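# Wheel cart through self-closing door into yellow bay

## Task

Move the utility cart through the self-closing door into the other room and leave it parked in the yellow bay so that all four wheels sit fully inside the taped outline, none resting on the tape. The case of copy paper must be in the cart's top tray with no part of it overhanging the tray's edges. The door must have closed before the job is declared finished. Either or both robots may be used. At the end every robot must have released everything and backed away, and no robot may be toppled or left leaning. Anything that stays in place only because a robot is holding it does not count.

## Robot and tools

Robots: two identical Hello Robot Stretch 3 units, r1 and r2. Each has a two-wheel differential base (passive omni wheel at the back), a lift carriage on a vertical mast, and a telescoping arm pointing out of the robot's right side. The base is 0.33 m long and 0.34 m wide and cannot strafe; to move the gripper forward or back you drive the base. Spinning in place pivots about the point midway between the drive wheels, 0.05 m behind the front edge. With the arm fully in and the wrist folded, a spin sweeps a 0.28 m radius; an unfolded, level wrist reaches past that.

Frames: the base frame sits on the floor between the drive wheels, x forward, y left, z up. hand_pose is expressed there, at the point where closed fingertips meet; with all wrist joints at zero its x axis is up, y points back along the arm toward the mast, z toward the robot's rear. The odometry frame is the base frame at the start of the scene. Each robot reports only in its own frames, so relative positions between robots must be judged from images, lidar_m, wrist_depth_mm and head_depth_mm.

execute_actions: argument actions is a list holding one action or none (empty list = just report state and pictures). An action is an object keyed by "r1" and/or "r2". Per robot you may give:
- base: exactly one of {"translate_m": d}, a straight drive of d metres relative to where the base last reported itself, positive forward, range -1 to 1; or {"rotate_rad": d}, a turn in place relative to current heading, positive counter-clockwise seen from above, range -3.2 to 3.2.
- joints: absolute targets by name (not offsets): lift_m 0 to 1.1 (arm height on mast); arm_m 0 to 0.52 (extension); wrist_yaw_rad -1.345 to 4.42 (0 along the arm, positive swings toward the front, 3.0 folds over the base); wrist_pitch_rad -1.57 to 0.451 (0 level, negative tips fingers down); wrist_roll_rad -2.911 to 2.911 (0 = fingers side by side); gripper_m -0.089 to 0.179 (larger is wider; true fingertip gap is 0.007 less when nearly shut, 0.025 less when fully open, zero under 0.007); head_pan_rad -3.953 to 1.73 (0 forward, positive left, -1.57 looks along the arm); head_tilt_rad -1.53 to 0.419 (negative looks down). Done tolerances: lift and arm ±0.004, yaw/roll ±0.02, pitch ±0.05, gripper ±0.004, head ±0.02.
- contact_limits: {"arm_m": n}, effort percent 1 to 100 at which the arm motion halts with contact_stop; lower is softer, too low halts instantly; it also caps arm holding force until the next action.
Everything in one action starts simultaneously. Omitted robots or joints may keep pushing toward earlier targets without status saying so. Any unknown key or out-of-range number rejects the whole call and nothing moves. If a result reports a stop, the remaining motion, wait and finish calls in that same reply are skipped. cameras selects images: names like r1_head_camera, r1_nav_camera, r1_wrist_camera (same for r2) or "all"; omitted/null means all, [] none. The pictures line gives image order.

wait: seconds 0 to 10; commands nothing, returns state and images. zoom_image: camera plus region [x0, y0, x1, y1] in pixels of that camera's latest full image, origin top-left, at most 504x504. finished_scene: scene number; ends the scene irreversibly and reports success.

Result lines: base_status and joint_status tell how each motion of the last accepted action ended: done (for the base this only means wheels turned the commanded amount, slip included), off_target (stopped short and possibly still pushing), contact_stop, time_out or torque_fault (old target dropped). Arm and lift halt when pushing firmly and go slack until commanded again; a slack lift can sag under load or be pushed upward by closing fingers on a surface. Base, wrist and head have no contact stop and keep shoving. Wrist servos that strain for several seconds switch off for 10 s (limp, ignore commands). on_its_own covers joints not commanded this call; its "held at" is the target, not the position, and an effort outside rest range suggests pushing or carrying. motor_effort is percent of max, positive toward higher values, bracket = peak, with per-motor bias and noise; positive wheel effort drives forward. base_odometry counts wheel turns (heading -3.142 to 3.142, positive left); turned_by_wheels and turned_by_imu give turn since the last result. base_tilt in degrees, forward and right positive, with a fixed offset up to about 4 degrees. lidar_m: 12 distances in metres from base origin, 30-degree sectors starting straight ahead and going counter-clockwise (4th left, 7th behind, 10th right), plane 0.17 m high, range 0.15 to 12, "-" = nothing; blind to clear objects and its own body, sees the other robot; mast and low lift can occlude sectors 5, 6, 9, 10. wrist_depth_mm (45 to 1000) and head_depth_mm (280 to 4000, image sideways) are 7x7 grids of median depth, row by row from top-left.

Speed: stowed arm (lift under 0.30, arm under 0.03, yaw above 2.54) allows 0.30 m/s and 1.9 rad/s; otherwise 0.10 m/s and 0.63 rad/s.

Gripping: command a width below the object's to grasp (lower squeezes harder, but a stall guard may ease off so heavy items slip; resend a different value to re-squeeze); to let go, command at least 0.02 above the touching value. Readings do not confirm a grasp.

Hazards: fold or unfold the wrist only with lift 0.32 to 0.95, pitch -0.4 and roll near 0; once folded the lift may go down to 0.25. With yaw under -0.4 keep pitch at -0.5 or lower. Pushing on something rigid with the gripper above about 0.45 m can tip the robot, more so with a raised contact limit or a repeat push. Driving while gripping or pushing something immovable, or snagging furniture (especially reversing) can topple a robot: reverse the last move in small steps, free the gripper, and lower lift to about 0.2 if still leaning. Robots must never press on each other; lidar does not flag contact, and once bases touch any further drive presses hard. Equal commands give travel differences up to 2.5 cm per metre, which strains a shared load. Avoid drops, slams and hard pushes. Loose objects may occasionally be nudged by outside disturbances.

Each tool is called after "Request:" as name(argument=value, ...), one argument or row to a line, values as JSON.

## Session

Request:
execute_actions(
  actions=[
    {"r1":{"joints":{"lift_m":0.26,"head_tilt_rad":-0.6}},"r2":{"joints":{"lift_m":0.26,"head_tilt_rad":-0.6}}},
  ],
  cameras=["r2_nav_camera","r2_wrist_camera","r1_nav_camera","r1_wrist_camera"],
)

Scene clock: 2.13 s.
r1.base_odometry: x=+0.000 y=+0.000 heading=+0.000 (m, m, rad; r1's odometry frame)
r1.turned_by_wheels: +0.000 (rad since the last result)
r1.turned_by_imu: +0.000 (rad since the last result)
r1.base_tilt: forward=+0.9 right=-2.5 (deg)
r1.lidar_m: 2.29 4.08 1.78 1.07 0.98 0.99 0.71 0.65 0.66 0.82 1.68 1.85
r1.head_depth_mm: 1792 1907 2060 2185 1832 1465 1220 / 1974 2143 2288 2368 1845 1464 1217 / 2205 2388 2631 2456 1838 1456 1220 / 2463 2715 3048 2454 1832 1464 1225 / 2847 3170 3436 2478 1832 1473 1222 / 3339 3790 3751 2456 1837 1465 1218 / 3496 3872 3742 2477 1823 1467 1226
r1.base_status: not commanded
r1.joint_positions: lift_m=+0.260 arm_m=+0.001 wrist_yaw_rad=+2.909 wrist_pitch_rad=-0.398 wrist_roll_rad=-0.016 gripper_m=+0.037 head_pan_rad=+0.003 head_tilt_rad=-0.592
r1.joint_status: all done
r1.motor_effort: left_wheel=+1(1) right_wheel=+0(1) lift_m=+15(15) arm_m=+0(0) wrist_yaw_rad=+0(1) wrist_pitch_rad=+8(8) wrist_roll_rad=+0(0) gripper_m=+0(0) head_pan_rad=+0(0) head_tilt_rad=-3(26) (%)
r1.hand_pose: x=+0.0311 y=+0.0748 z=+0.2776 quat_wxyz=(+0.219, +0.699, +0.060, +0.678) (m; r1's base frame)
r1.wrist_depth_mm: - 910 - - - - - / - 975 - - - - - / 758 - - 987 948 941 918 / 763 - 744 729 726 708 693 / 611 - 617 591 595 572 559 / 503 494 - 491 476 471 468 / 440 - - - 411 406 401
r2.base_odometry: x=+0.000 y=+0.000 heading=+0.000 (m, m, rad; r2's odometry frame)
r2.turned_by_wheels: +0.000 (rad since the last result)
r2.turned_by_imu: +0.000 (rad since the last result)
r2.base_tilt: forward=-0.3 right=+0.2 (deg)
r2.lidar_m: 1.25 1.21 3.19 2.38 2.32 2.22 1.65 1.60 1.66 2.30 2.44 2.55
r2.head_depth_mm: 2774 2996 3104 2365 1827 1481 1263 / 3129 3286 3339 2350 1842 1483 1254 / 3637 3830 3307 2348 1803 1461 1254 / - - 3300 2321 1799 1468 1244 / - - 2778 1878 1750 1477 1241 / 3893 - 1683 1669 1696 1467 1243 / 3684 1238 1300 1527 1647 1457 1234
r2.base_status: not commanded
r2.joint_positions: lift_m=+0.260 arm_m=-0.001 wrist_yaw_rad=+3.032 wrist_pitch_rad=-0.606 wrist_roll_rad=+0.003 gripper_m=+0.037 head_pan_rad=+0.008 head_tilt_rad=-0.592
r2.joint_status: all done
r2.motor_effort: left_wheel=+0(0) right_wheel=+0(0) lift_m=+23(26) arm_m=+0(0) wrist_yaw_rad=+0(0) wrist_pitch_rad=+5(5) wrist_roll_rad=+0(0) gripper_m=+0(0) head_pan_rad=+0(0) head_tilt_rad=-4(38) (%)
r2.hand_pose: x=+0.0003 y=+0.0516 z=+0.2330 quat_wxyz=(+0.248, +0.686, +0.174, +0.661) (m; r2's base frame)
r2.wrist_depth_mm: 944 - - - - - - / 759 765 771 776 791 800 805 / 606 616 628 641 634 645 653 / 528 517 549 537 537 541 555 / 460 - - - 462 470 469 / - - - - 413 414 413 / - - - - 358 363 367
pictures: r1_nav_camera (sideways: a quarter turn counterclockwise sets it upright), r1_wrist_camera, r2_nav_camera (sideways: a quarter turn counterclockwise sets it upright), r2_wrist_camera
camera_calibration (this result's frames):
r1_nav_camera: T_world_to_cam=[[0.533322, 0.00972428, 0.845856, -1.06219], [0.0276001, -0.999602, -0.00591037, 0.0612282], [0.845462, 0.0264978, -0.533378, 0.648645], [0, 0, 0, 1]] pos_world=[0.0163935, 0.0543452, 1.24479]
r1_wrist_camera: T_world_to_cam=[[0.972462, -0.232873, -0.00939243, -0.00940044], [-0.135629, -0.532685, -0.835375, 0.304491], [0.189533, 0.813644, -0.5496, 0.246701], [0, 0, 0, 1]] pos_world=[0.00368143, -0.0407181, 0.389863]
r2_nav_camera: T_world_to_cam=[[0.595248, 0.0254677, 0.803139, -1.00519], [-0.0047486, -0.999369, 0.0352096, 0.00570588], [0.803528, -0.0247722, -0.594751, 0.729206], [0, 0, 0, 1]] pos_world=[0.0124238, 0.0493661, 1.2408]
r2_wrist_camera: T_world_to_cam=[[0.994045, -0.107121, 0.0200075, 0.000506787], [-0.0562475, -0.661616, -0.74773, 0.257086], [0.0933348, 0.742152, -0.663701, 0.281461], [0, 0, 0, 1]] pos_world=[-0.0123134, -0.0387404, 0.379026]
Images, in order (width x height): r1_nav_camera 672x504, r1_wrist_camera 644x364, r2_nav_camera 672x504, r2_wrist_camera 644x364.

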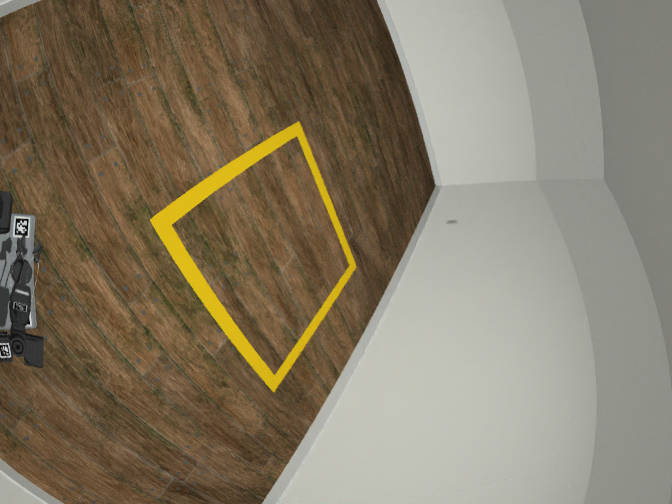

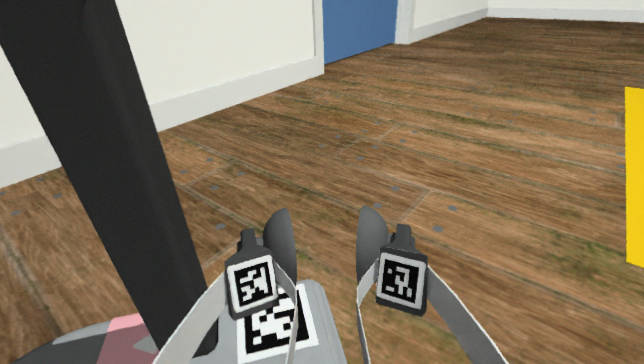

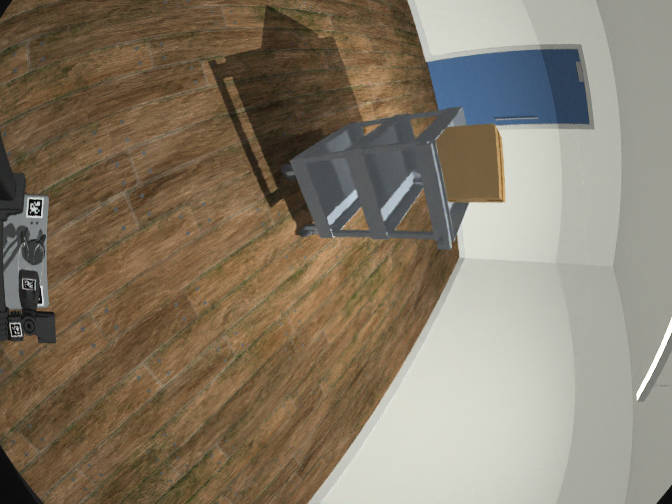

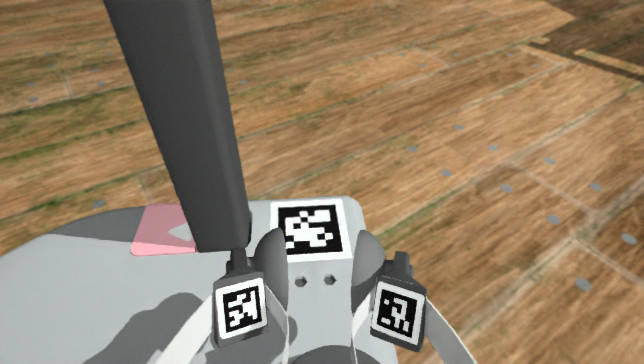

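Request:
execute_actions(
  actions=[
    {"r1":{"base":{"rotate_rad":0.67},"joints":{"head_pan_rad":0.9}},"r2":{"base":{"rotate_rad":0.8},"joints":{"head_pan_rad":-1.2,"head_tilt_rad":-0.9}}},
  ],
  cameras=[],
)

Request:
execute_actions(
  actions=[
    {"r1":{"base":{"translate_m":1}},"r2":{"base":{"translate_m":1}}},
  ],
  cameras=["r1_head_camera"],
)

Request:
execute_actions(
  actions=[
    {"r1":{"base":{"translate_m":0.6},"joints":{"head_pan_rad":1.4,"head_tilt_rad":-0.9}},"r2":{"base":{"translate_m":1}}},
  ],
  cameras=["r1_nav_camera","r2_nav_camera"],
)

Scene clock: 7.00 s.
r1.base_odometry: x=+0.000 y=+0.000 heading=+0.670 (m, m, rad; r1's odometry frame)
r1.turned_by_wheels: +0.670 (rad since the last result)
r1.turned_by_imu: +0.662 (rad since the last result)
r1.base_tilt: forward=+1.0 right=-2.4 (deg)
r1.lidar_m: 3.83 1.40 1.02 0.98 0.93 0.68 0.65 0.68 0.93 1.84 1.91 2.60
r1.head_depth_mm: 1474 1670 1949 2248 1848 1468 1220 / 1221 1372 1605 1960 1828 1459 1229 / 1118 1246 1396 1600 1775 1472 1223 / 1030 1134 1257 1420 1624 1478 1209 / 956 1042 1157 1289 1438 1474 1218 / 888 968 1061 1165 1310 1405 1214 / 832 902 980 1072 1190 1321 1221
r1.base_status: done
r1.joint_positions: lift_m=+0.260 arm_m=+0.001 wrist_yaw_rad=+2.909 wrist_pitch_rad=-0.398 wrist_roll_rad=-0.016 gripper_m=+0.037 head_pan_rad=+0.893 head_tilt_rad=-0.593
r1.joint_status: all done
r1.motor_effort: left_wheel=-1(6) right_wheel=+2(8) lift_m=+16(15) arm_m=-1(0) wrist_yaw_rad=+0(1) wrist_pitch_rad=+8(8) wrist_roll_rad=+0(0) gripper_m=-1(1) head_pan_rad=+4(62) head_tilt_rad=-2(3) (%)
r1.hand_pose: x=+0.0311 y=+0.0748 z=+0.2776 quat_wxyz=(+0.219, +0.699, +0.060, +0.678) (m; r1's base frame)
r1.wrist_depth_mm: - 844 885 942 - - - / - 904 950 - - - - / 891 953 968 982 951 937 923 / 780 - 750 732 707 704 692 / 606 - 619 585 591 565 558 / 501 495 - 489 477 473 467 / 438 - - - 410 401 401
r2.base_odometry: x=+0.000 y=+0.000 heading=+0.800 (m, m, rad; r2's odometry frame)
r2.turned_by_wheels: +0.800 (rad since the last result)
r2.turned_by_imu: +0.811 (rad since the last result)
r2.base_tilt: forward=-0.3 right=+0.1 (deg)
r2.lidar_m: 4.18 2.61 2.30 2.30 1.81 1.59 1.60 1.89 2.44 2.45 2.90 1.21
r2.head_depth_mm: 2293 2415 2001 1688 1452 1267 1134 / 2418 2445 2000 1660 1441 1269 1132 / 2598 2453 1965 1670 1431 1258 1147 / 2800 2417 1977 1661 1435 1263 1161 / 2876 2416 1957 1648 1429 1259 1127 / 2965 2415 1960 1636 1418 1251 1126 / 3071 2380 1950 1645 1418 1252 1126
r2.base_status: done
r2.joint_positions: lift_m=+0.260 arm_m=-0.001 wrist_yaw_rad=+3.032 wrist_pitch_rad=-0.606 wrist_roll_rad=+0.003 gripper_m=+0.037 head_pan_rad=-1.193 head_tilt_rad=-0.889
r2.joint_status: all done
r2.motor_effort: left_wheel=-4(13) right_wheel=+3(11) lift_m=+23(24) arm_m=+0(0) wrist_yaw_rad=+0(1) wrist_pitch_rad=+5(5) wrist_roll_rad=-1(0) gripper_m=+0(1) head_pan_rad=-3(40) head_tilt_rad=-6(29) (%)
r2.hand_pose: x=+0.0003 y=+0.0515 z=+0.2330 quat_wxyz=(+0.248, +0.686, +0.174, +0.661) (m; r2's base frame)
r2.wrist_depth_mm: 988 - - - - - - / 749 763 780 799 803 810 812 / 620 619 628 636 639 639 662 / 525 519 551 542 550 541 556 / 466 - - - 462 469 478 / - - - - 414 413 414 / - - - - 355 366 365
pictures: none
No camera images: the call's "cameras" was empty. Leave "cameras" out to get every camera's image.

Scene clock: 11.93 s.
r1.base_odometry: x=+0.784 y=+0.621 heading=+0.670 (m, m, rad; r1's odometry frame)
r1.turned_by_wheels: +0.000 (rad since the last result)
r1.turned_by_imu: +0.004 (rad since the last result)
r1.base_tilt: forward=+0.8 right=-2.4 (deg)
r1.lidar_m: 3.10 1.51 1.01 0.98 1.02 1.40 1.65 1.71 1.90 1.83 1.90 2.60
r1.head_depth_mm: 1347 1538 1761 2110 1848 1460 1217 / 1252 1375 1568 1787 1830 1460 1211 / 1206 1339 1521 1721 1840 1471 1222 / 1110 1227 1364 1530 1708 1471 1216 / 1029 1132 1254 1384 1569 1464 1222 / 961 1043 1141 1264 1405 1461 1223 / 901 972 1059 1154 1210 1323 1215
r1.base_status: done
r1.joint_positions: lift_m=+0.260 arm_m=+0.001 wrist_yaw_rad=+2.909 wrist_pitch_rad=-0.398 wrist_roll_rad=-0.016 gripper_m=+0.037 head_pan_rad=+0.893 head_tilt_rad=-0.593
r1.joint_status: not commanded
r1.motor_effort: left_wheel=-2(5) right_wheel=+3(10) lift_m=+16(15) arm_m=+0(0) wrist_yaw_rad=+0(0) wrist_pitch_rad=+8(8) wrist_roll_rad=+0(0) gripper_m=+0(0) head_pan_rad=+5(5) head_tilt_rad=-2(2) (%)
r1.hand_pose: x=+0.0311 y=+0.0748 z=+0.2775 quat_wxyz=(+0.219, +0.699, +0.060, +0.678) (m; r1's base frame)
r1.wrist_depth_mm: - 845 880 947 - - - / - 909 957 - - - - / 896 950 969 969 946 920 908 / 752 - 745 729 723 708 681 / 601 - 617 580 587 571 558 / 502 495 - 490 480 472 470 / 439 - - - 409 406 404
r2.base_odometry: x=+0.697 y=+0.717 heading=+0.800 (m, m, rad; r2's odometry frame)
r2.turned_by_wheels: +0.000 (rad since the last result)
r2.turned_by_imu: +0.005 (rad since the last result)
r2.base_tilt: forward=-0.4 right=+0.1 (deg)
r2.lidar_m: 3.24 2.27 2.01 2.02 2.38 2.55 2.55 3.03 2.73 0.51 0.53 0.85
r2.head_depth_mm: 2551 903 2003 1689 1456 1268 1141 / 705 899 712 1605 1452 1263 1134 / 643 754 735 998 1354 1261 1145 / 605 706 713 1045 1204 1262 1161 / 580 667 729 1061 1335 1254 1127 / 574 694 1145 1108 1367 1250 1115 / 968 899 1167 1333 1411 1254 1125
r2.base_status: done
r2.joint_positions: lift_m=+0.260 arm_m=-0.001 wrist_yaw_rad=+3.032 wrist_pitch_rad=-0.607 wrist_roll_rad=+0.003 gripper_m=+0.037 head_pan_rad=-1.193 head_tilt_rad=-0.889
r2.joint_status: not commanded
r2.motor_effort: left_wheel=-5(10) right_wheel=+3(11) lift_m=+24(23) arm_m=+0(0) wrist_yaw_rad=+0(0) wrist_pitch_rad=+5(5) wrist_roll_rad=+0(0) gripper_m=+0(0) head_pan_rad=-3(2) head_tilt_rad=-6(6) (%)
r2.hand_pose: x=+0.0003 y=+0.0515 z=+0.2330 quat_wxyz=(+0.248, +0.686, +0.174, +0.661) (m; r2's base frame)
r2.wrist_depth_mm: 955 - - - - - - / 759 746 767 786 792 805 831 / 618 624 642 640 627 653 651 / 515 527 553 537 541 544 541 / 467 - - - 470 470 476 / - - - - 412 410 414 / - - - - 357 368 371
pictures: r1_head_camera (sideways: a quarter turn clockwise sets it upright)
camera_calibration (this result's frames):
r1_head_camera: T_world_to_cam=[[-0.317128, -0.406212, -0.856984, 1.13313], [-0.783514, 0.621357, -0.00458323, 0.0163887], [0.534355, 0.670006, -0.515322, 0.621196], [0, 0, 0, 1]] pos_world=[0.040248, 0.0339005, 1.29126]
Images, in order (width x height): r1_head_camera 896x504.

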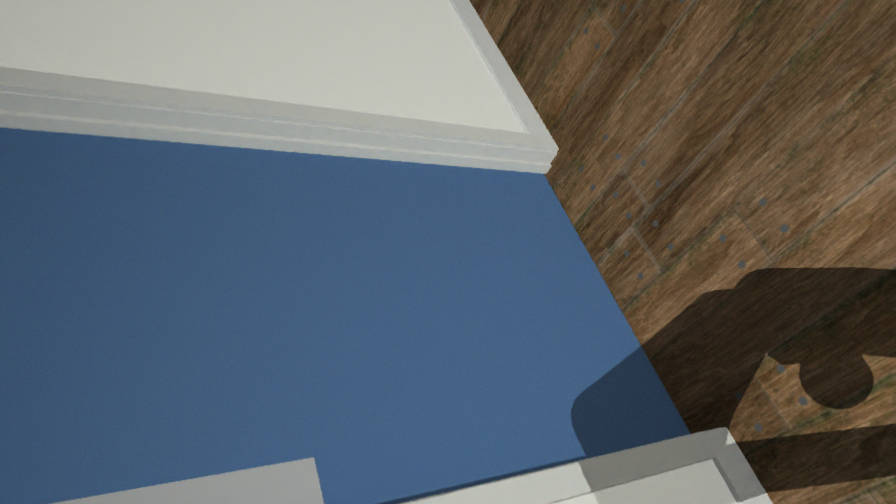

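Scene clock: 16.87 s.
r1.base_odometry: x=+1.254 y=+0.993 heading=+0.670 (m, m, rad; r1's odometry frame)
r1.turned_by_wheels: +0.000 (rad since the last result)
r1.turned_by_imu: +0.003 (rad since the last result)
r1.base_tilt: forward=+0.9 right=-2.4 (deg)
r1.lidar_m: 2.51 1.38 1.10 1.06 1.02 1.40 2.24 2.33 1.90 1.84 1.91 2.61
r1.head_depth_mm: 960 1093 1268 1561 1440 1244 1097 / 944 1108 1313 1578 1437 1248 1092 / 928 1084 1298 1575 1444 1247 1091 / 910 1063 1258 1545 1444 1248 1099 / 897 1039 1233 1507 1447 1247 1112 / 877 1015 1198 1462 1438 1244 - / 865 998 1176 1366 1440 - 1063
r1.base_status: done
r1.joint_positions: lift_m=+0.260 arm_m=+0.001 wrist_yaw_rad=+2.909 wrist_pitch_rad=-0.398 wrist_roll_rad=-0.016 gripper_m=+0.037 head_pan_rad=+1.393 head_tilt_rad=-0.889
r1.joint_status: all done
r1.motor_effort: left_wheel=-2(5) right_wheel=+3(9) lift_m=+16(16) arm_m=+0(1) wrist_yaw_rad=+0(0) wrist_pitch_rad=+8(8) wrist_roll_rad=+0(0) gripper_m=+0(0) head_pan_rad=+4(44) head_tilt_rad=-4(22) (%)
r1.hand_pose: x=+0.0311 y=+0.0748 z=+0.2775 quat_wxyz=(+0.219, +0.699, +0.060, +0.678) (m; r1's base frame)
r1.wrist_depth_mm: - 907 952 - - - - / - 968 - - - - - / 877 - - 985 948 927 916 / 760 - 739 728 712 699 701 / 600 - 615 584 600 564 561 / 500 498 - 501 481 473 470 / 439 - - - 410 407 401
r2.base_odometry: x=+1.394 y=+1.434 heading=+0.800 (m, m, rad; r2's odometry frame)
r2.turned_by_wheels: +0.000 (rad since the last result)
r2.turned_by_imu: +0.005 (rad since the last result)
r2.base_tilt: forward=-0.5 right=+0.1 (deg)
r2.lidar_m: 2.30 1.93 1.71 1.71 2.02 3.48 3.50 0.81 0.69 3.03 2.59 2.29
r2.head_depth_mm: 2835 2488 1996 1674 1453 1280 1137 / 2983 2459 1977 1670 1435 1275 1133 / 3089 2416 1991 1675 1439 1263 1144 / 3141 2397 2006 1665 1436 1259 1161 / 2981 2392 1961 1651 1431 1254 1124 / 2805 2425 1970 1644 1427 1252 1123 / 2561 2385 1950 1634 1417 1245 1119
r2.base_status: done
r2.joint_positions: lift_m=+0.260 arm_m=-0.001 wrist_yaw_rad=+3.032 wrist_pitch_rad=-0.607 wrist_roll_rad=+0.003 gripper_m=+0.037 head_pan_rad=-1.193 head_tilt_rad=-0.889
r2.joint_status: not commanded
r2.motor_effort: left_wheel=-4(10) right_wheel=+3(10) lift_m=+23(24) arm_m=+0(0) wrist_yaw_rad=+0(1) wrist_pitch_rad=+5(5) wrist_roll_rad=+0(1) gripper_m=+1(0) head_pan_rad=-2(3) head_tilt_rad=-6(6) (%)
r2.hand_pose: x=+0.0003 y=+0.0515 z=+0.2330 quat_wxyz=(+0.249, +0.686, +0.174, +0.661) (m; r2's base frame)
r2.wrist_depth_mm: 955 - - - - - - / 744 762 793 780 783 801 812 / 617 614 626 654 643 636 653 / 514 525 544 538 537 550 550 / 465 - - - 468 465 475 / - - - - 413 409 416 / - - - - 355 366 370
pictures: r1_nav_camera (sideways: a quarter turn counterclockwise sets it upright), r2_nav_camera (sideways: a quarter turn counterclockwise sets it upright)
camera_calibration (this result's frames):
r1_nav_camera: T_world_to_cam=[[0.12588, 0.746725, 0.653113, -0.808479], [0.987776, -0.155357, -0.0127583, 0.0642828], [0.0919387, 0.646735, -0.757153, 0.944321], [0, 0, 0, 1]] pos_world=[-0.048545, 0.00297283, 1.24384]
r2_nav_camera: T_world_to_cam=[[0.315488, -0.740144, 0.593846, -0.730733], [-0.929766, -0.366238, 0.0374864, 0.0083985], [0.189744, -0.563965, -0.803705, 1.00471], [0, 0, 0, 1]] pos_world=[0.0477081, 0.028851, 1.24112]
Images, in order (width x height): r1_nav_camera 672x504, r2_nav_camera 672x504.

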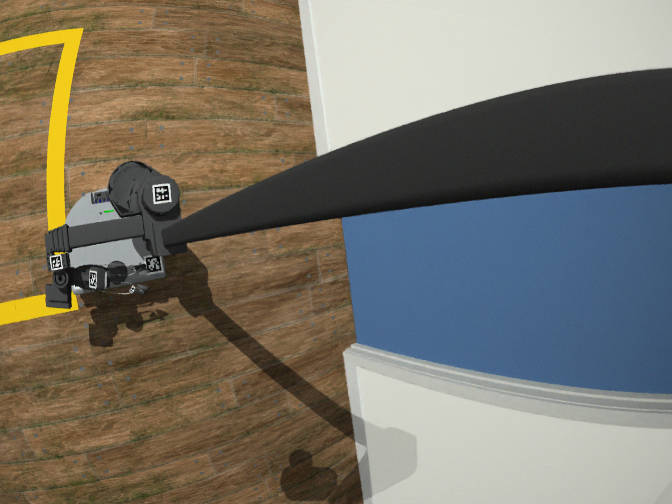

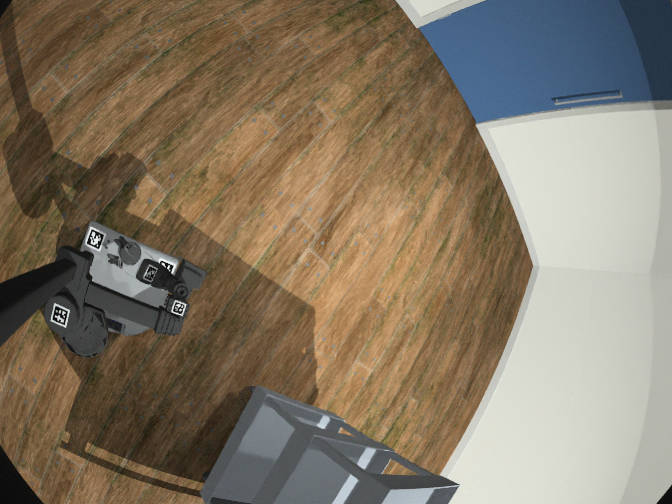

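Request:
execute_actions(
  actions=[
    {"r1":{"base":{"rotate_rad":-1.59},"joints":{"head_tilt_rad":-1.3}},"r2":{"base":{"rotate_rad":-1.5},"joints":{"head_pan_rad":0}}},
  ],
  cameras=[],
)

Request:
execute_actions(
  actions=[
    {"r1":{"base":{"translate_m":-0.72}},"r2":{"base":{"translate_m":1}}},
  ],
  cameras=[],
)

Request:
execute_actions(
  actions=[
    {"r1":{"joints":{"lift_m":0.32}},"r2":{"base":{"rotate_rad":-1.8},"joints":{"lift_m":0.4,"wrist_pitch_rad":-0.4}}},
  ],
  cameras=[],
)

Request:
execute_actions(
  actions=[
    {"r1":{"base":{"translate_m":-0.5}},"r2":{"joints":{"wrist_yaw_rad":1.7,"wrist_pitch_rad":0}}},
  ],
  cameras=["r2_wrist_camera","r1_nav_camera","r2_nav_camera"],
)

Scene clock: 24.37 s.
r1.base_odometry: x=+1.254 y=+0.993 heading=-0.920 (m, m, rad; r1's odometry frame)
r1.turned_by_wheels: -1.590 (rad since the last result)
r1.turned_by_imu: -1.568 (rad since the last result)
r1.base_tilt: forward=+0.9 right=-2.5 (deg)
r1.lidar_m: 1.84 1.91 2.60 2.51 1.39 1.10 1.06 1.03 1.39 2.24 2.32 1.91
r1.head_depth_mm: 1689 1556 1433 1331 1244 1158 1097 / 1706 1553 1431 1330 1244 1163 1102 / 1691 1559 1431 1322 1236 1163 1088 / 1707 1559 1429 1335 1255 - 1077 / 1711 1568 1431 1339 1273 - 1071 / 1696 1562 1430 1343 - - 1096 / 1701 1567 1465 - 1246 1158 1100
r1.base_status: done
r1.joint_positions: lift_m=+0.260 arm_m=+0.001 wrist_yaw_rad=+2.909 wrist_pitch_rad=-0.398 wrist_roll_rad=-0.016 gripper_m=+0.037 head_pan_rad=+1.394 head_tilt_rad=-1.285
r1.joint_status: all done
r1.motor_effort: left_wheel=+3(10) right_wheel=-3(9) lift_m=+16(16) arm_m=-1(1) wrist_yaw_rad=+0(0) wrist_pitch_rad=+8(8) wrist_roll_rad=+0(0) gripper_m=-1(1) head_pan_rad=+4(5) head_tilt_rad=-6(27) (%)
r1.hand_pose: x=+0.0311 y=+0.0748 z=+0.2775 quat_wxyz=(+0.219, +0.699, +0.060, +0.678) (m; r1's base frame)
r1.wrist_depth_mm: - - - - - - - / - - - - - - - / - - - 979 954 924 910 / 765 - 740 736 719 697 694 / 600 - 614 584 593 562 557 / 498 492 - 501 480 473 463 / 444 - - - 410 407 398
r2.base_odometry: x=+1.394 y=+1.434 heading=-0.700 (m, m, rad; r2's odometry frame)
r2.turned_by_wheels: -1.500 (rad since the last result)
r2.turned_by_imu: -1.519 (rad since the last result)
r2.base_tilt: forward=-0.4 right=+0.2 (deg)
r2.lidar_m: 3.05 2.50 2.29 2.31 1.87 1.71 1.72 2.12 3.49 3.53 0.77 0.69
r2.head_depth_mm: 2684 2497 1223 1014 1301 1274 1136 / 2752 2487 1977 1651 1380 1266 1141 / 2824 2450 1982 1690 1436 1260 1126 / 2870 2420 1989 1670 1432 1258 1125 / 2927 2422 1953 1638 1428 1257 1123 / 2982 2420 1957 1641 1428 1254 1122 / 3047 2405 1953 1630 1419 1255 1122
r2.base_status: done
r2.joint_positions: lift_m=+0.260 arm_m=-0.001 wrist_yaw_rad=+3.032 wrist_pitch_rad=-0.607 wrist_roll_rad=+0.003 gripper_m=+0.037 head_pan_rad=-0.007 head_tilt_rad=-0.890
r2.joint_status: all done
r2.motor_effort: left_wheel=+4(17) right_wheel=-3(8) lift_m=+23(24) arm_m=+0(0) wrist_yaw_rad=+0(2) wrist_pitch_rad=+5(5) wrist_roll_rad=+0(1) gripper_m=+1(0) head_pan_rad=+3(41) head_tilt_rad=-6(6) (%)
r2.hand_pose: x=+0.0003 y=+0.0515 z=+0.2329 quat_wxyz=(+0.249, +0.686, +0.174, +0.661) (m; r2's base frame)
r2.wrist_depth_mm: 971 - - - - - - / 755 752 765 785 787 821 814 / 618 618 622 634 638 645 655 / 518 524 552 536 539 542 544 / 464 - - - 467 470 472 / - - - - 415 411 415 / - - - - 355 370 372
pictures: none
No camera images: the call's "cameras" was empty. Leave "cameras" out to get every camera's image.

Scene clock: 29.30 s.
r1.base_odometry: x=+0.818 y=+1.566 heading=-0.920 (m, m, rad; r1's odometry frame)
r1.turned_by_wheels: +0.000 (rad since the last result)
r1.turned_by_imu: -0.002 (rad since the last result)
r1.base_tilt: forward=+0.8 right=-2.5 (deg)
r1.lidar_m: 2.55 2.65 2.61 1.06 0.49 0.36 0.35 0.36 0.42 1.03 2.32 2.65
r1.head_depth_mm: 1700 1549 1443 1331 1234 1162 1093 / 1693 1565 1432 1334 1249 1162 1094 / 1697 1570 1432 1335 1244 1162 1088 / 1693 1562 1444 1344 1248 - 1081 / 1698 1560 1428 1321 1258 - 1079 / 1703 1556 1430 1355 - - 1101 / 1514 1271 1128 - 1072 954 905
r1.base_status: done
r1.joint_positions: lift_m=+0.260 arm_m=+0.001 wrist_yaw_rad=+2.909 wrist_pitch_rad=-0.398 wrist_roll_rad=-0.016 gripper_m=+0.037 head_pan_rad=+1.394 head_tilt_rad=-1.285
r1.joint_status: not commanded
r1.motor_effort: left_wheel=+3(7) right_wheel=-3(10) lift_m=+16(16) arm_m=-1(0) wrist_yaw_rad=+0(1) wrist_pitch_rad=+8(8) wrist_roll_rad=+0(0) gripper_m=-1(1) head_pan_rad=+4(4) head_tilt_rad=-6(6) (%)
r1.hand_pose: x=+0.0311 y=+0.0748 z=+0.2775 quat_wxyz=(+0.219, +0.699, +0.060, +0.678) (m; r1's base frame)
r1.wrist_depth_mm: - - - - - - - / - - - - - - - / 523 978 - 979 931 957 922 / 541 - 741 737 730 702 692 / 539 - 614 581 596 569 559 / 481 493 - 497 476 474 467 / 443 - - - 408 407 402
r2.base_odometry: x=+2.159 y=+0.790 heading=-0.700 (m, m, rad; r2's odometry frame)
r2.turned_by_wheels: +0.000 (rad since the last result)
r2.turned_by_imu: +0.005 (rad since the last result)
r2.base_tilt: forward=-0.4 right=+0.2 (deg)
r2.lidar_m: 2.13 2.10 1.93 1.95 2.41 2.64 2.66 0.51 0.44 0.44 2.30 2.11
r2.head_depth_mm: 1853 2118 2036 1671 1448 1268 1129 / 1922 2190 2002 1691 1448 1266 1126 / 1970 2217 1980 1661 1436 1256 1131 / 2046 2279 1967 1665 1423 1257 1122 / 2105 2347 1972 1651 1421 1265 1119 / 2208 2373 1950 1645 1416 1257 1125 / 2290 2359 1966 1633 1419 1249 1115
r2.base_status: done
r2.joint_positions: lift_m=+0.260 arm_m=-0.001 wrist_yaw_rad=+3.032 wrist_pitch_rad=-0.607 wrist_roll_rad=+0.003 gripper_m=+0.037 head_pan_rad=-0.007 head_tilt_rad=-0.890
r2.joint_status: not commanded
r2.motor_effort: left_wheel=+3(17) right_wheel=-3(7) lift_m=+24(23) arm_m=+0(0) wrist_yaw_rad=+1(1) wrist_pitch_rad=+5(5) wrist_roll_rad=-1(0) gripper_m=+0(0) head_pan_rad=+3(2) head_tilt_rad=-5(6) (%)
r2.hand_pose: x=+0.0003 y=+0.0515 z=+0.2329 quat_wxyz=(+0.249, +0.686, +0.174, +0.661) (m; r2's base frame)
r2.wrist_depth_mm: 978 - - - - - - / 758 767 779 786 797 797 824 / 618 622 638 645 643 658 654 / 524 523 549 532 542 548 548 / 463 - - - 466 466 463 / - - - - 419 416 418 / - - - - 357 366 368
pictures: none
No camera images: the call's "cameras" was empty. Leave "cameras" out to get every camera's image.

Scene clock: 32.73 s.
r1.base_odometry: x=+0.818 y=+1.566 heading=-0.920 (m, m, rad; r1's odometry frame)
r1.turned_by_wheels: +0.000 (rad since the last result)
r1.turned_by_imu: +0.000 (rad since the last result)
r1.base_tilt: forward=+0.9 right=-2.5 (deg)
r1.lidar_m: 2.55 2.64 2.61 1.06 0.49 0.36 0.35 0.36 0.42 1.03 2.32 2.65
r1.head_depth_mm: 1704 1549 1438 1337 1232 1161 1091 / 1687 1553 1437 1338 1245 1165 1099 / 1692 1578 1435 1330 1242 1163 1093 / 1681 1553 1445 1339 1251 - 1066 / 1706 1542 1431 1333 1275 - - / 1701 1564 1441 1354 - - 1099 / 1516 1270 1128 - 1058 926 907
r1.base_status: not commanded
r1.joint_positions: lift_m=+0.320 arm_m=+0.001 wrist_yaw_rad=+2.909 wrist_pitch_rad=-0.398 wrist_roll_rad=-0.016 gripper_m=+0.037 head_pan_rad=+1.394 head_tilt_rad=-1.285
r1.joint_status: all done
r1.motor_effort: left_wheel=+3(3) right_wheel=-3(3) lift_m=+26(28) arm_m=-1(1) wrist_yaw_rad=+0(1) wrist_pitch_rad=+8(8) wrist_roll_rad=+0(1) gripper_m=+0(1) head_pan_rad=+4(4) head_tilt_rad=-6(6) (%)
r1.hand_pose: x=+0.0311 y=+0.0748 z=+0.3368 quat_wxyz=(+0.219, +0.699, +0.060, +0.678) (m; r1's base frame)
r1.wrist_depth_mm: - - - - - - - / - - - - - - - / 525 - - - - - - / 532 - 843 825 825 808 800 / 540 - 704 680 691 651 638 / 518 571 - 553 554 541 536 / 477 483 - 492 469 466 460
r2.base_odometry: x=+2.159 y=+0.790 heading=-2.500 (m, m, rad; r2's odometry frame)
r2.turned_by_wheels: -1.800 (rad since the last result)
r2.turned_by_imu: -1.825 (rad since the last result)
r2.base_tilt: forward=-0.3 right=+0.2 (deg)
r2.lidar_m: 0.44 0.46 2.13 2.11 2.30 1.93 1.92 2.09 2.66 2.64 2.87 0.46
r2.head_depth_mm: 678 852 740 652 1396 1279 1132 / 574 674 733 648 949 1249 1139 / 594 683 742 646 940 1224 1128 / 629 732 747 641 938 1215 1126 / 668 781 745 640 938 1210 1120 / 2948 908 716 635 1340 1251 1119 / 3042 2376 1938 1611 1413 1248 1114
r2.base_status: done
r2.joint_positions: lift_m=+0.400 arm_m=-0.001 wrist_yaw_rad=+3.032 wrist_pitch_rad=-0.420 wrist_roll_rad=+0.003 gripper_m=+0.037 head_pan_rad=-0.007 head_tilt_rad=-0.890
r2.joint_status: all done
r2.motor_effort: left_wheel=+4(15) right_wheel=-3(10) lift_m=+29(29) arm_m=+0(1) wrist_yaw_rad=+0(1) wrist_pitch_rad=+7(7) wrist_roll_rad=+0(0) gripper_m=+0(0) head_pan_rad=+3(3) head_tilt_rad=-5(5) (%)
r2.hand_pose: x=+0.0033 y=+0.0787 z=+0.4121 quat_wxyz=(+0.186, +0.699, +0.109, +0.682) (m; r2's base frame)
r2.wrist_depth_mm: - - - - - - - / - - - - - - - / - - - - - - - / 956 922 958 966 959 - - / 768 760 821 782 785 800 798 / 646 647 - 657 674 671 670 / 554 556 - 565 553 576 578
pictures: none
No camera images: the call's "cameras" was empty. Leave "cameras" out to get every camera's image.

Scene clock: 38.70 s.
r1.base_odometry: x=+0.516 y=+1.964 heading=-0.920 (m, m, rad; r1's odometry frame)
r1.turned_by_wheels: +0.000 (rad since the last result)
r1.turned_by_imu: +0.001 (rad since the last result)
r1.base_tilt: forward=+0.9 right=-2.4 (deg)
r1.lidar_m: 3.03 3.16 0.60 0.31 0.26 0.25 0.28 0.44 2.33 0.40 0.35 3.15
r1.head_depth_mm: 1699 1549 1445 1329 1240 1166 1097 / 1690 1567 1443 1329 1244 1168 1093 / 634 826 1382 1334 1247 1170 1092 / 544 695 949 1304 1254 - - / 446 540 686 935 - - - / 377 444 536 670 - - 1094 / 328 376 438 - 641 954 1089
r1.base_status: done
r1.joint_positions: lift_m=+0.320 arm_m=+0.001 wrist_yaw_rad=+2.909 wrist_pitch_rad=-0.399 wrist_roll_rad=-0.016 gripper_m=+0.037 head_pan_rad=+1.396 head_tilt_rad=-1.286
r1.joint_status: not commanded
r1.motor_effort: left_wheel=-8(35) right_wheel=-17(43) lift_m=+25(26) arm_m=-1(1) wrist_yaw_rad=+0(1) wrist_pitch_rad=+9(9) wrist_roll_rad=+0(0) gripper_m=+0(0) head_pan_rad=+3(4) head_tilt_rad=-5(6) (%)
r1.hand_pose: x=+0.0311 y=+0.0747 z=+0.3367 quat_wxyz=(+0.220, +0.699, +0.061, +0.678) (m; r1's base frame)
r1.wrist_depth_mm: - 297 381 565 - - - / - 315 399 609 - - - / - 336 421 658 - - - / 246 - 438 738 814 810 784 / 261 - 443 669 681 649 641 / 271 311 - 555 551 545 534 / 277 333 - 490 474 466 462
r2.base_odometry: x=+2.159 y=+0.790 heading=-2.500 (m, m, rad; r2's odometry frame)
r2.turned_by_wheels: +0.000 (rad since the last result)
r2.turned_by_imu: +0.000 (rad since the last result)
r2.base_tilt: forward=-0.4 right=+0.1 (deg)
r2.lidar_m: 0.44 0.46 2.13 2.11 2.30 1.93 1.35 2.10 2.66 2.64 2.87 0.46
r2.head_depth_mm: 675 854 739 651 1393 1282 1135 / 575 668 734 649 948 1245 1137 / 593 681 738 645 945 1232 1125 / 628 728 746 641 942 1219 1122 / 669 777 745 637 940 1213 1122 / 2979 909 719 636 1345 1245 1124 / 3064 2386 1937 1610 1421 1252 1117
r2.base_status: not commanded
r2.joint_positions: lift_m=+0.400 arm_m=-0.001 wrist_yaw_rad=+1.702 wrist_pitch_rad=-0.025 wrist_roll_rad=+0.003 gripper_m=+0.037 head_pan_rad=-0.007 head_tilt_rad=-0.890
r2.joint_status: all done
r2.motor_effort: left_wheel=+4(4) right_wheel=-4(3) lift_m=+29(29) arm_m=-1(1) wrist_yaw_rad=-2(4) wrist_pitch_rad=+9(8) wrist_roll_rad=+0(0) gripper_m=+0(0) head_pan_rad=+3(3) head_tilt_rad=-6(6) (%)
r2.hand_pose: x=+0.2320 y=-0.1107 z=+0.5082 quat_wxyz=(+0.472, +0.538, -0.460, +0.525) (m; r2's base frame)
r2.wrist_depth_mm: - - - 729 694 - - / - - - - - - - / - - - - - 562 - / - 404 388 370 356 340 - / - - - 382 365 349 - / - - - 890 926 - - / 876 861 628 683 643 842 937
pictures: r1_nav_camera (sideways: a quarter turn counterclockwise sets it upright), r2_nav_camera (sideways: a quarter turn counterclockwise sets it upright), r2_wrist_camera
camera_calibration (this result's frames):
r1_nav_camera: T_world_to_cam=[[0.157271, 0.937819, 0.309455, -0.361014], [0.98709, -0.158903, -0.0200928, 0.073827], [0.03033, 0.30862, -0.950702, 1.19623], [0, 0, 0, 1]] pos_world=[-0.0523786, -0.0188824, 1.25046]
r2_nav_camera: T_world_to_cam=[[0.804889, 0.0150444, 0.593234, -0.732921], [-0.0089528, -0.999257, 0.0374881, 0.00277942], [0.593358, -0.0354848, -0.804156, 1.00284], [0, 0, 0, 1]] pos_world=[-0.00509708, 0.0493893, 1.24113]
r2_wrist_camera: T_world_to_cam=[[0.122262, -0.992332, 0.0181547, -0.147498], [-0.140162, -0.0353717, -0.989497, 0.580203], [0.982551, 0.118433, -0.143412, 0.0231328], [0, 0, 0, 1]] pos_world=[0.0766267, -0.128584, 0.580105]
Images, in order (width x height): r1_nav_camera 672x504, r2_nav_camera 672x504, r2_wrist_camera 644x364.

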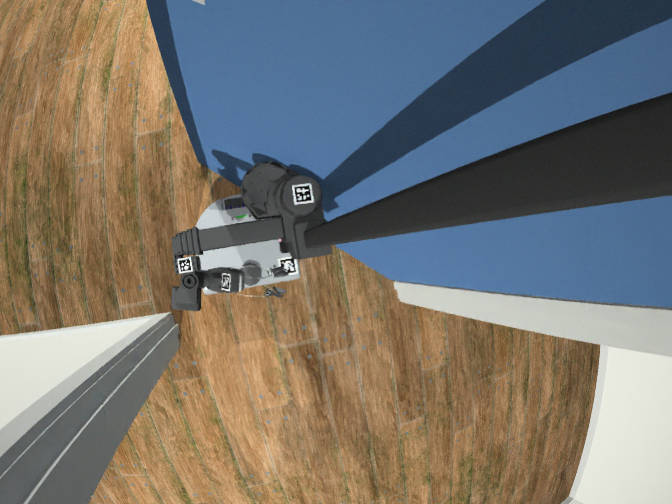

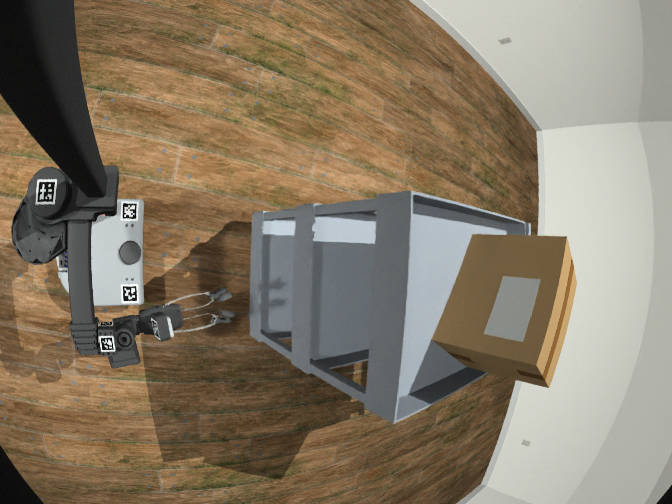

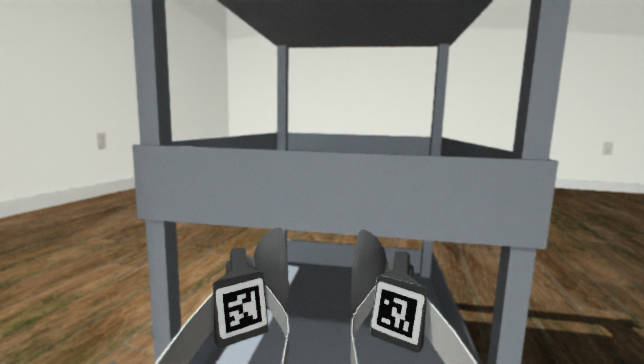

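Request:
execute_actions(
  actions=[
    {"r1":{"base":{"translate_m":-0.5}},"r2":{"joints":{"wrist_roll_rad":1.57,"gripper_m":0.179}}},
  ],
  cameras=[],
)

Request:
execute_actions(
  actions=[
    {"r1":{"base":{"rotate_rad":1.9},"joints":{"wrist_yaw_rad":3.13}},"r2":{"base":{"translate_m":0.25}}},
  ],
  cameras=["r1_nav_camera"],
)

Request:
execute_actions(
  actions=[
    {"r1":{"base":{"translate_m":0.55}},"r2":{"joints":{"gripper_m":0.06,"lift_m":0.39,"head_pan_rad":-3.0,"head_tilt_rad":-0.8}}},
  ],
  cameras=["r1_nav_camera","r2_nav_camera"],
)

Scene clock: 50.00 s.
r1.base_odometry: x=+0.213 y=+2.362 heading=-0.920 (m, m, rad; r1's odometry frame)
r1.turned_by_wheels: +0.000 (rad since the last result)
r1.turned_by_imu: +0.000 (rad since the last result)
r1.base_tilt: forward=+0.8 right=-2.5 (deg)
r1.lidar_m: 3.53 0.70 0.30 0.23 0.23 0.24 1.24 3.20 2.34 2.25 0.87 0.68
r1.head_depth_mm: 384 547 940 1340 1241 1158 1094 / 340 462 719 1298 1249 1164 1096 / 311 401 580 1043 1251 1163 1092 / 295 354 487 777 1238 - - / - 318 419 619 - - - / - 299 368 480 - - 1093 / - - 321 - 632 1145 1098
r1.base_status: done
r1.joint_positions: lift_m=+0.320 arm_m=+0.001 wrist_yaw_rad=+2.909 wrist_pitch_rad=-0.399 wrist_roll_rad=-0.016 gripper_m=+0.037 head_pan_rad=+1.396 head_tilt_rad=-1.286
r1.joint_status: not commanded
r1.motor_effort: left_wheel=+1(13) right_wheel=-8(24) lift_m=+25(25) arm_m=-1(1) wrist_yaw_rad=+0(0) wrist_pitch_rad=+8(8) wrist_roll_rad=+0(0) gripper_m=-1(1) head_pan_rad=+2(3) head_tilt_rad=-5(5) (%)
r1.hand_pose: x=+0.0311 y=+0.0747 z=+0.3367 quat_wxyz=(+0.220, +0.699, +0.061, +0.678) (m; r1's base frame)
r1.wrist_depth_mm: - 220 253 307 388 538 - / - 237 269 332 431 617 - / - 255 288 361 477 727 - / 216 - 309 395 537 766 798 / 233 - 323 438 626 659 637 / 247 273 - 496 552 541 537 / 262 299 - 484 473 466 465
r2.base_odometry: x=+2.159 y=+0.790 heading=-2.500 (m, m, rad; r2's odometry frame)
r2.turned_by_wheels: +0.000 (rad since the last result)
r2.turned_by_imu: +0.001 (rad since the last result)
r2.base_tilt: forward=-0.4 right=+0.3 (deg)
r2.lidar_m: 0.44 0.46 2.13 2.11 2.30 1.93 1.15 2.10 2.66 2.64 2.88 0.46
r2.head_depth_mm: 677 850 739 652 1392 1276 1138 / 575 669 738 647 946 1241 1136 / 595 682 742 645 942 1221 1127 / 628 730 748 643 942 1219 1125 / 667 782 744 639 936 1211 1127 / 3010 909 720 634 1342 1251 1119 / 3117 2383 1949 1603 1413 1238 1120
r2.base_status: not commanded
r2.joint_positions: lift_m=+0.400 arm_m=-0.001 wrist_yaw_rad=+1.702 wrist_pitch_rad=-0.024 wrist_roll_rad=+1.565 gripper_m=+0.179 head_pan_rad=-0.007 head_tilt_rad=-0.890
r2.joint_status: all done
r2.motor_effort: left_wheel=+4(4) right_wheel=-3(3) lift_m=+29(29) arm_m=-1(1) wrist_yaw_rad=-2(1) wrist_pitch_rad=+8(8) wrist_roll_rad=+2(2) gripper_m=+1(99) head_pan_rad=+3(2) head_tilt_rad=-6(6) (%)
r2.hand_pose: x=+0.2320 y=-0.1107 z=+0.5081 quat_wxyz=(+0.011, +0.752, -0.659, -0.006) (m; r2's base frame)
r2.wrist_depth_mm: 350 516 - 324 - 581 344 / 354 529 - 337 - 619 354 / 352 524 - 353 953 620 368 / 361 532 - 369 - 609 387 / 378 551 - 385 - 615 403 / 385 - - 410 - 595 479 / - 438 435 428 457 455 -
pictures: none
No camera images: the call's "cameras" was empty. Leave "cameras" out to get every camera's image.

Scene clock: 53.97 s.
r1.base_odometry: x=+0.213 y=+2.361 heading=+0.980 (m, m, rad; r1's odometry frame)
r1.turned_by_wheels: +1.900 (rad since the last result)
r1.turned_by_imu: +1.878 (rad since the last result)
r1.base_tilt: forward=+0.8 right=-2.4 (deg)
r1.lidar_m: - - 1.78 1.49 2.52 2.25 1.13 0.68 0.72 3.53 0.17 0.15
r1.head_depth_mm: - - - - - - 333 / 1733 - - - - 349 684 / 1542 1558 1454 1347 359 785 1089 / 1507 1546 1436 1333 1255 - 1073 / 1683 1547 1444 1329 - - - / 1700 1562 1431 1353 - - 1092 / 1697 1560 1459 - 1255 1143 1104
r1.base_status: done
r1.joint_positions: lift_m=+0.320 arm_m=+0.001 wrist_yaw_rad=+3.128 wrist_pitch_rad=-0.399 wrist_roll_rad=-0.016 gripper_m=+0.037 head_pan_rad=+1.397 head_tilt_rad=-1.287
r1.joint_status: all done
r1.motor_effort: left_wheel=+10(24) right_wheel=+7(10) lift_m=+25(25) arm_m=-1(1) wrist_yaw_rad=+2(1) wrist_pitch_rad=+9(9) wrist_roll_rad=+0(0) gripper_m=+0(1) head_pan_rad=+3(3) head_tilt_rad=-6(5) (%)
r1.hand_pose: x=-0.0181 y=+0.0808 z=+0.3367 quat_wxyz=(+0.144, +0.688, +0.137, +0.698) (m; r1's base frame)
r1.wrist_depth_mm: - - - - - 118 91 / - - - - - 123 93 / - - - - - 128 96 / 890 876 - 849 814 133 99 / 704 697 682 667 659 139 102 / 576 568 586 560 354 145 106 / 489 498 - - 231 143 109
r2.base_odometry: x=+1.958 y=+0.640 heading=-2.500 (m, m, rad; r2's odometry frame)
r2.turned_by_wheels: +0.000 (rad since the last result)
r2.turned_by_imu: +0.002 (rad since the last result)
r2.base_tilt: forward=-0.4 right=+0.2 (deg)
r2.lidar_m: 0.19 0.20 2.09 2.07 2.25 2.19 1.45 2.36 2.70 2.67 0.27 0.20
r2.head_depth_mm: 522 414 459 622 549 509 1088 / 519 427 479 572 547 507 1014 / 514 441 515 603 544 472 998 / 509 468 557 620 546 504 999 / 506 503 606 624 541 503 988 / 3083 806 704 623 539 501 1071 / 3096 2370 1938 1574 517 490 1118
r2.base_status: done
r2.joint_positions: lift_m=+0.400 arm_m=-0.001 wrist_yaw_rad=+1.702 wrist_pitch_rad=-0.023 wrist_roll_rad=+1.566 gripper_m=+0.179 head_pan_rad=-0.007 head_tilt_rad=-0.890
r2.joint_status: not commanded
r2.motor_effort: left_wheel=+4(12) right_wheel=-4(4) lift_m=+29(29) arm_m=-1(1) wrist_yaw_rad=-3(1) wrist_pitch_rad=+8(8) wrist_roll_rad=+2(2) gripper_m=+1(0) head_pan_rad=+3(3) head_tilt_rad=-6(6) (%)
r2.hand_pose: x=+0.2320 y=-0.1107 z=+0.5082 quat_wxyz=(+0.011, +0.752, -0.659, -0.006) (m; r2's base frame)
r2.wrist_depth_mm: 348 515 96 96 97 99 428 / 353 526 100 100 101 104 423 / 353 531 104 105 106 512 421 / 356 537 109 109 111 531 420 / 348 560 114 115 116 572 418 / 335 - 120 121 122 585 397 / - - 128 126 128 904 -
pictures: r1_nav_camera (sideways: a quarter turn counterclockwise sets it upright)
camera_calibration (this result's frames):
r1_nav_camera: T_world_to_cam=[[0.156798, 0.938285, 0.308277, -0.359478], [0.987176, -0.158361, -0.0201112, 0.0738505], [0.0299491, 0.307478, -0.951084, 1.19673], [0, 0, 0, 1]] pos_world=[-0.0523787, -0.0189786, 1.25049]
Images, in order (width x height): r1_nav_camera 672x504.

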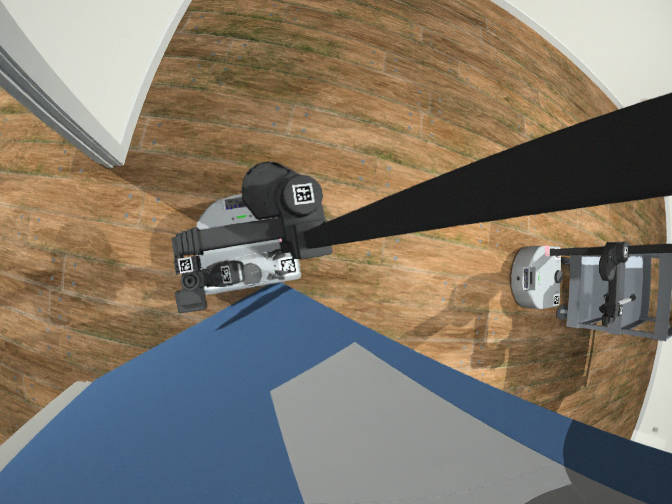

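Scene clock: 60.43 s.
r1.base_odometry: x=+0.519 y=+2.818 heading=+0.980 (m, m, rad; r1's odometry frame)
r1.turned_by_wheels: +0.000 (rad since the last result)
r1.turned_by_imu: -0.238 (rad since the last result)
r1.base_tilt: forward=+0.9 right=-2.5 (deg)
r1.lidar_m: - - 0.15 1.71 1.57 2.77 2.30 1.09 3.75 0.20 0.15 -
r1.head_depth_mm: - - - - - - - / - - - - - - - / 1695 1545 1423 374 400 454 491 / 1696 1577 1420 1333 1251 - 1068 / 1696 1546 1435 1347 - - - / 1707 1550 1435 1358 - - 1100 / 1670 1534 1454 - 1251 1147 1097
r1.base_status: done
r1.joint_positions: lift_m=+0.320 arm_m=+0.001 wrist_yaw_rad=+3.113 wrist_pitch_rad=-0.399 wrist_roll_rad=-0.016 gripper_m=+0.037 head_pan_rad=+1.397 head_tilt_rad=-1.287
r1.joint_status: not commanded
r1.on_its_own: wrist_yaw_rad is at rest, and its effort (+13) is outside its rest range (-12 to +12)
r1.motor_effort: left_wheel=+0(67) right_wheel=+17(34) lift_m=+24(25) arm_m=-1(1) wrist_yaw_rad=+13(13) wrist_pitch_rad=+9(9) wrist_roll_rad=+1(0) gripper_m=-1(1) head_pan_rad=+2(2) head_tilt_rad=-4(5) (%)
r1.hand_pose: x=-0.0147 y=+0.0807 z=+0.3367 quat_wxyz=(+0.150, +0.689, +0.131, +0.697) (m; r1's base frame)
r1.wrist_depth_mm: - - - - - 144 94 / - - - - - 145 95 / - - - - - 146 95 / 884 863 - 833 798 147 95 / 699 695 688 670 274 147 95 / 575 570 580 553 260 148 96 / 494 500 - - 303 138 96
r2.base_odometry: x=+1.958 y=+0.640 heading=-2.500 (m, m, rad; r2's odometry frame)
r2.turned_by_wheels: +0.000 (rad since the last result)
r2.turned_by_imu: +0.000 (rad since the last result)
r2.base_tilt: forward=-0.4 right=+0.2 (deg)
r2.lidar_m: 0.19 0.20 2.09 2.07 2.25 2.20 1.42 1.40 2.69 2.66 0.27 0.20
r2.head_depth_mm: 3985 2199 2253 1797 1512 1313 1154 / - 2880 2239 1802 1523 1314 1191 / - 2867 2211 1795 1515 1309 - / - 2887 2213 1803 1511 1298 1178 / 1964 1740 1856 1812 1513 1302 1167 / 1409 1517 1728 1780 1487 1288 1143 / 1292 2451 2178 1773 1488 1296 1139
r2.base_status: not commanded
r2.joint_positions: lift_m=+0.390 arm_m=-0.001 wrist_yaw_rad=+1.704 wrist_pitch_rad=-0.014 wrist_roll_rad=+1.566 gripper_m=+0.061 head_pan_rad=-2.993 head_tilt_rad=-0.804
r2.joint_status: all done
r2.motor_effort: left_wheel=+5(4) right_wheel=+8(8) lift_m=+24(26) arm_m=-1(1) wrist_yaw_rad=-3(6) wrist_pitch_rad=+5(8) wrist_roll_rad=+2(2) gripper_m=-22(98) head_pan_rad=-3(40) head_tilt_rad=+1(15) (%)
r2.hand_pose: x=+0.2322 y=-0.1101 z=+0.5008 quat_wxyz=(+0.008, +0.753, -0.658, -0.003) (m; r2's base frame)
r2.wrist_depth_mm: 358 486 97 97 98 515 423 / 359 528 101 102 102 548 417 / 364 542 105 106 107 576 422 / 361 536 110 111 112 601 419 / 363 539 115 116 117 602 408 / 367 478 121 122 123 532 411 / 361 - 128 129 130 514 405
pictures: r1_nav_camera (sideways: a quarter turn counterclockwise sets it upright), r2_nav_camera (sideways: a quarter turn counterclockwise sets it upright)
camera_calibration (this result's frames):
r1_nav_camera: T_world_to_cam=[[0.156791, 0.938329, 0.308148, -0.35931], [0.987178, -0.158348, -0.0201133, 0.0738531], [0.0299217, 0.307351, -0.951126, 1.19678], [0, 0, 0, 1]] pos_world=[-0.0523796, -0.0189865, 1.2505]
r2_nav_camera: T_world_to_cam=[[-0.739468, -0.131611, 0.660201, -0.810753], [-0.14285, 0.989046, 0.0371646, 0.00401317], [-0.65786, -0.0668279, -0.750169, 0.940272], [0, 0, 0, 1]] pos_world=[0.0196151, -0.0478368, 1.24047]
Images, in order (width x height): r1_nav_camera 672x504, r2_nav_camera 672x504.

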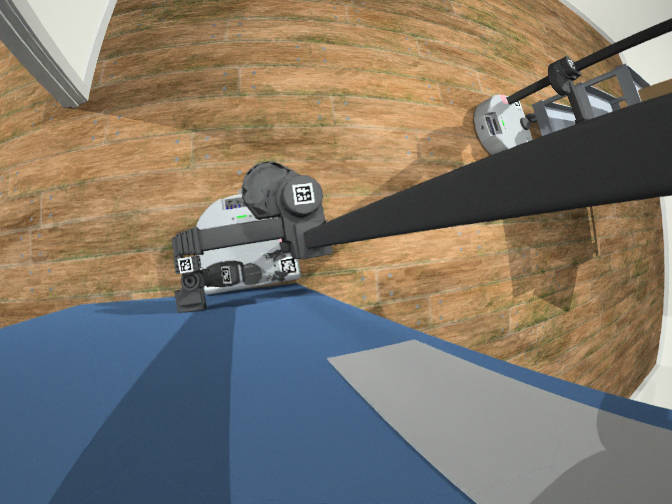

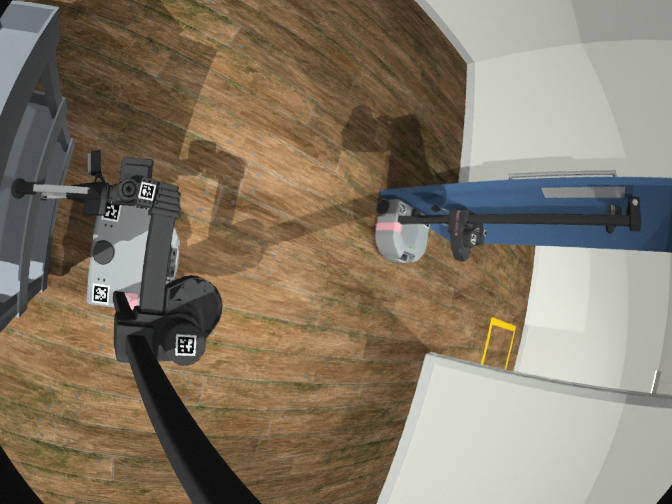

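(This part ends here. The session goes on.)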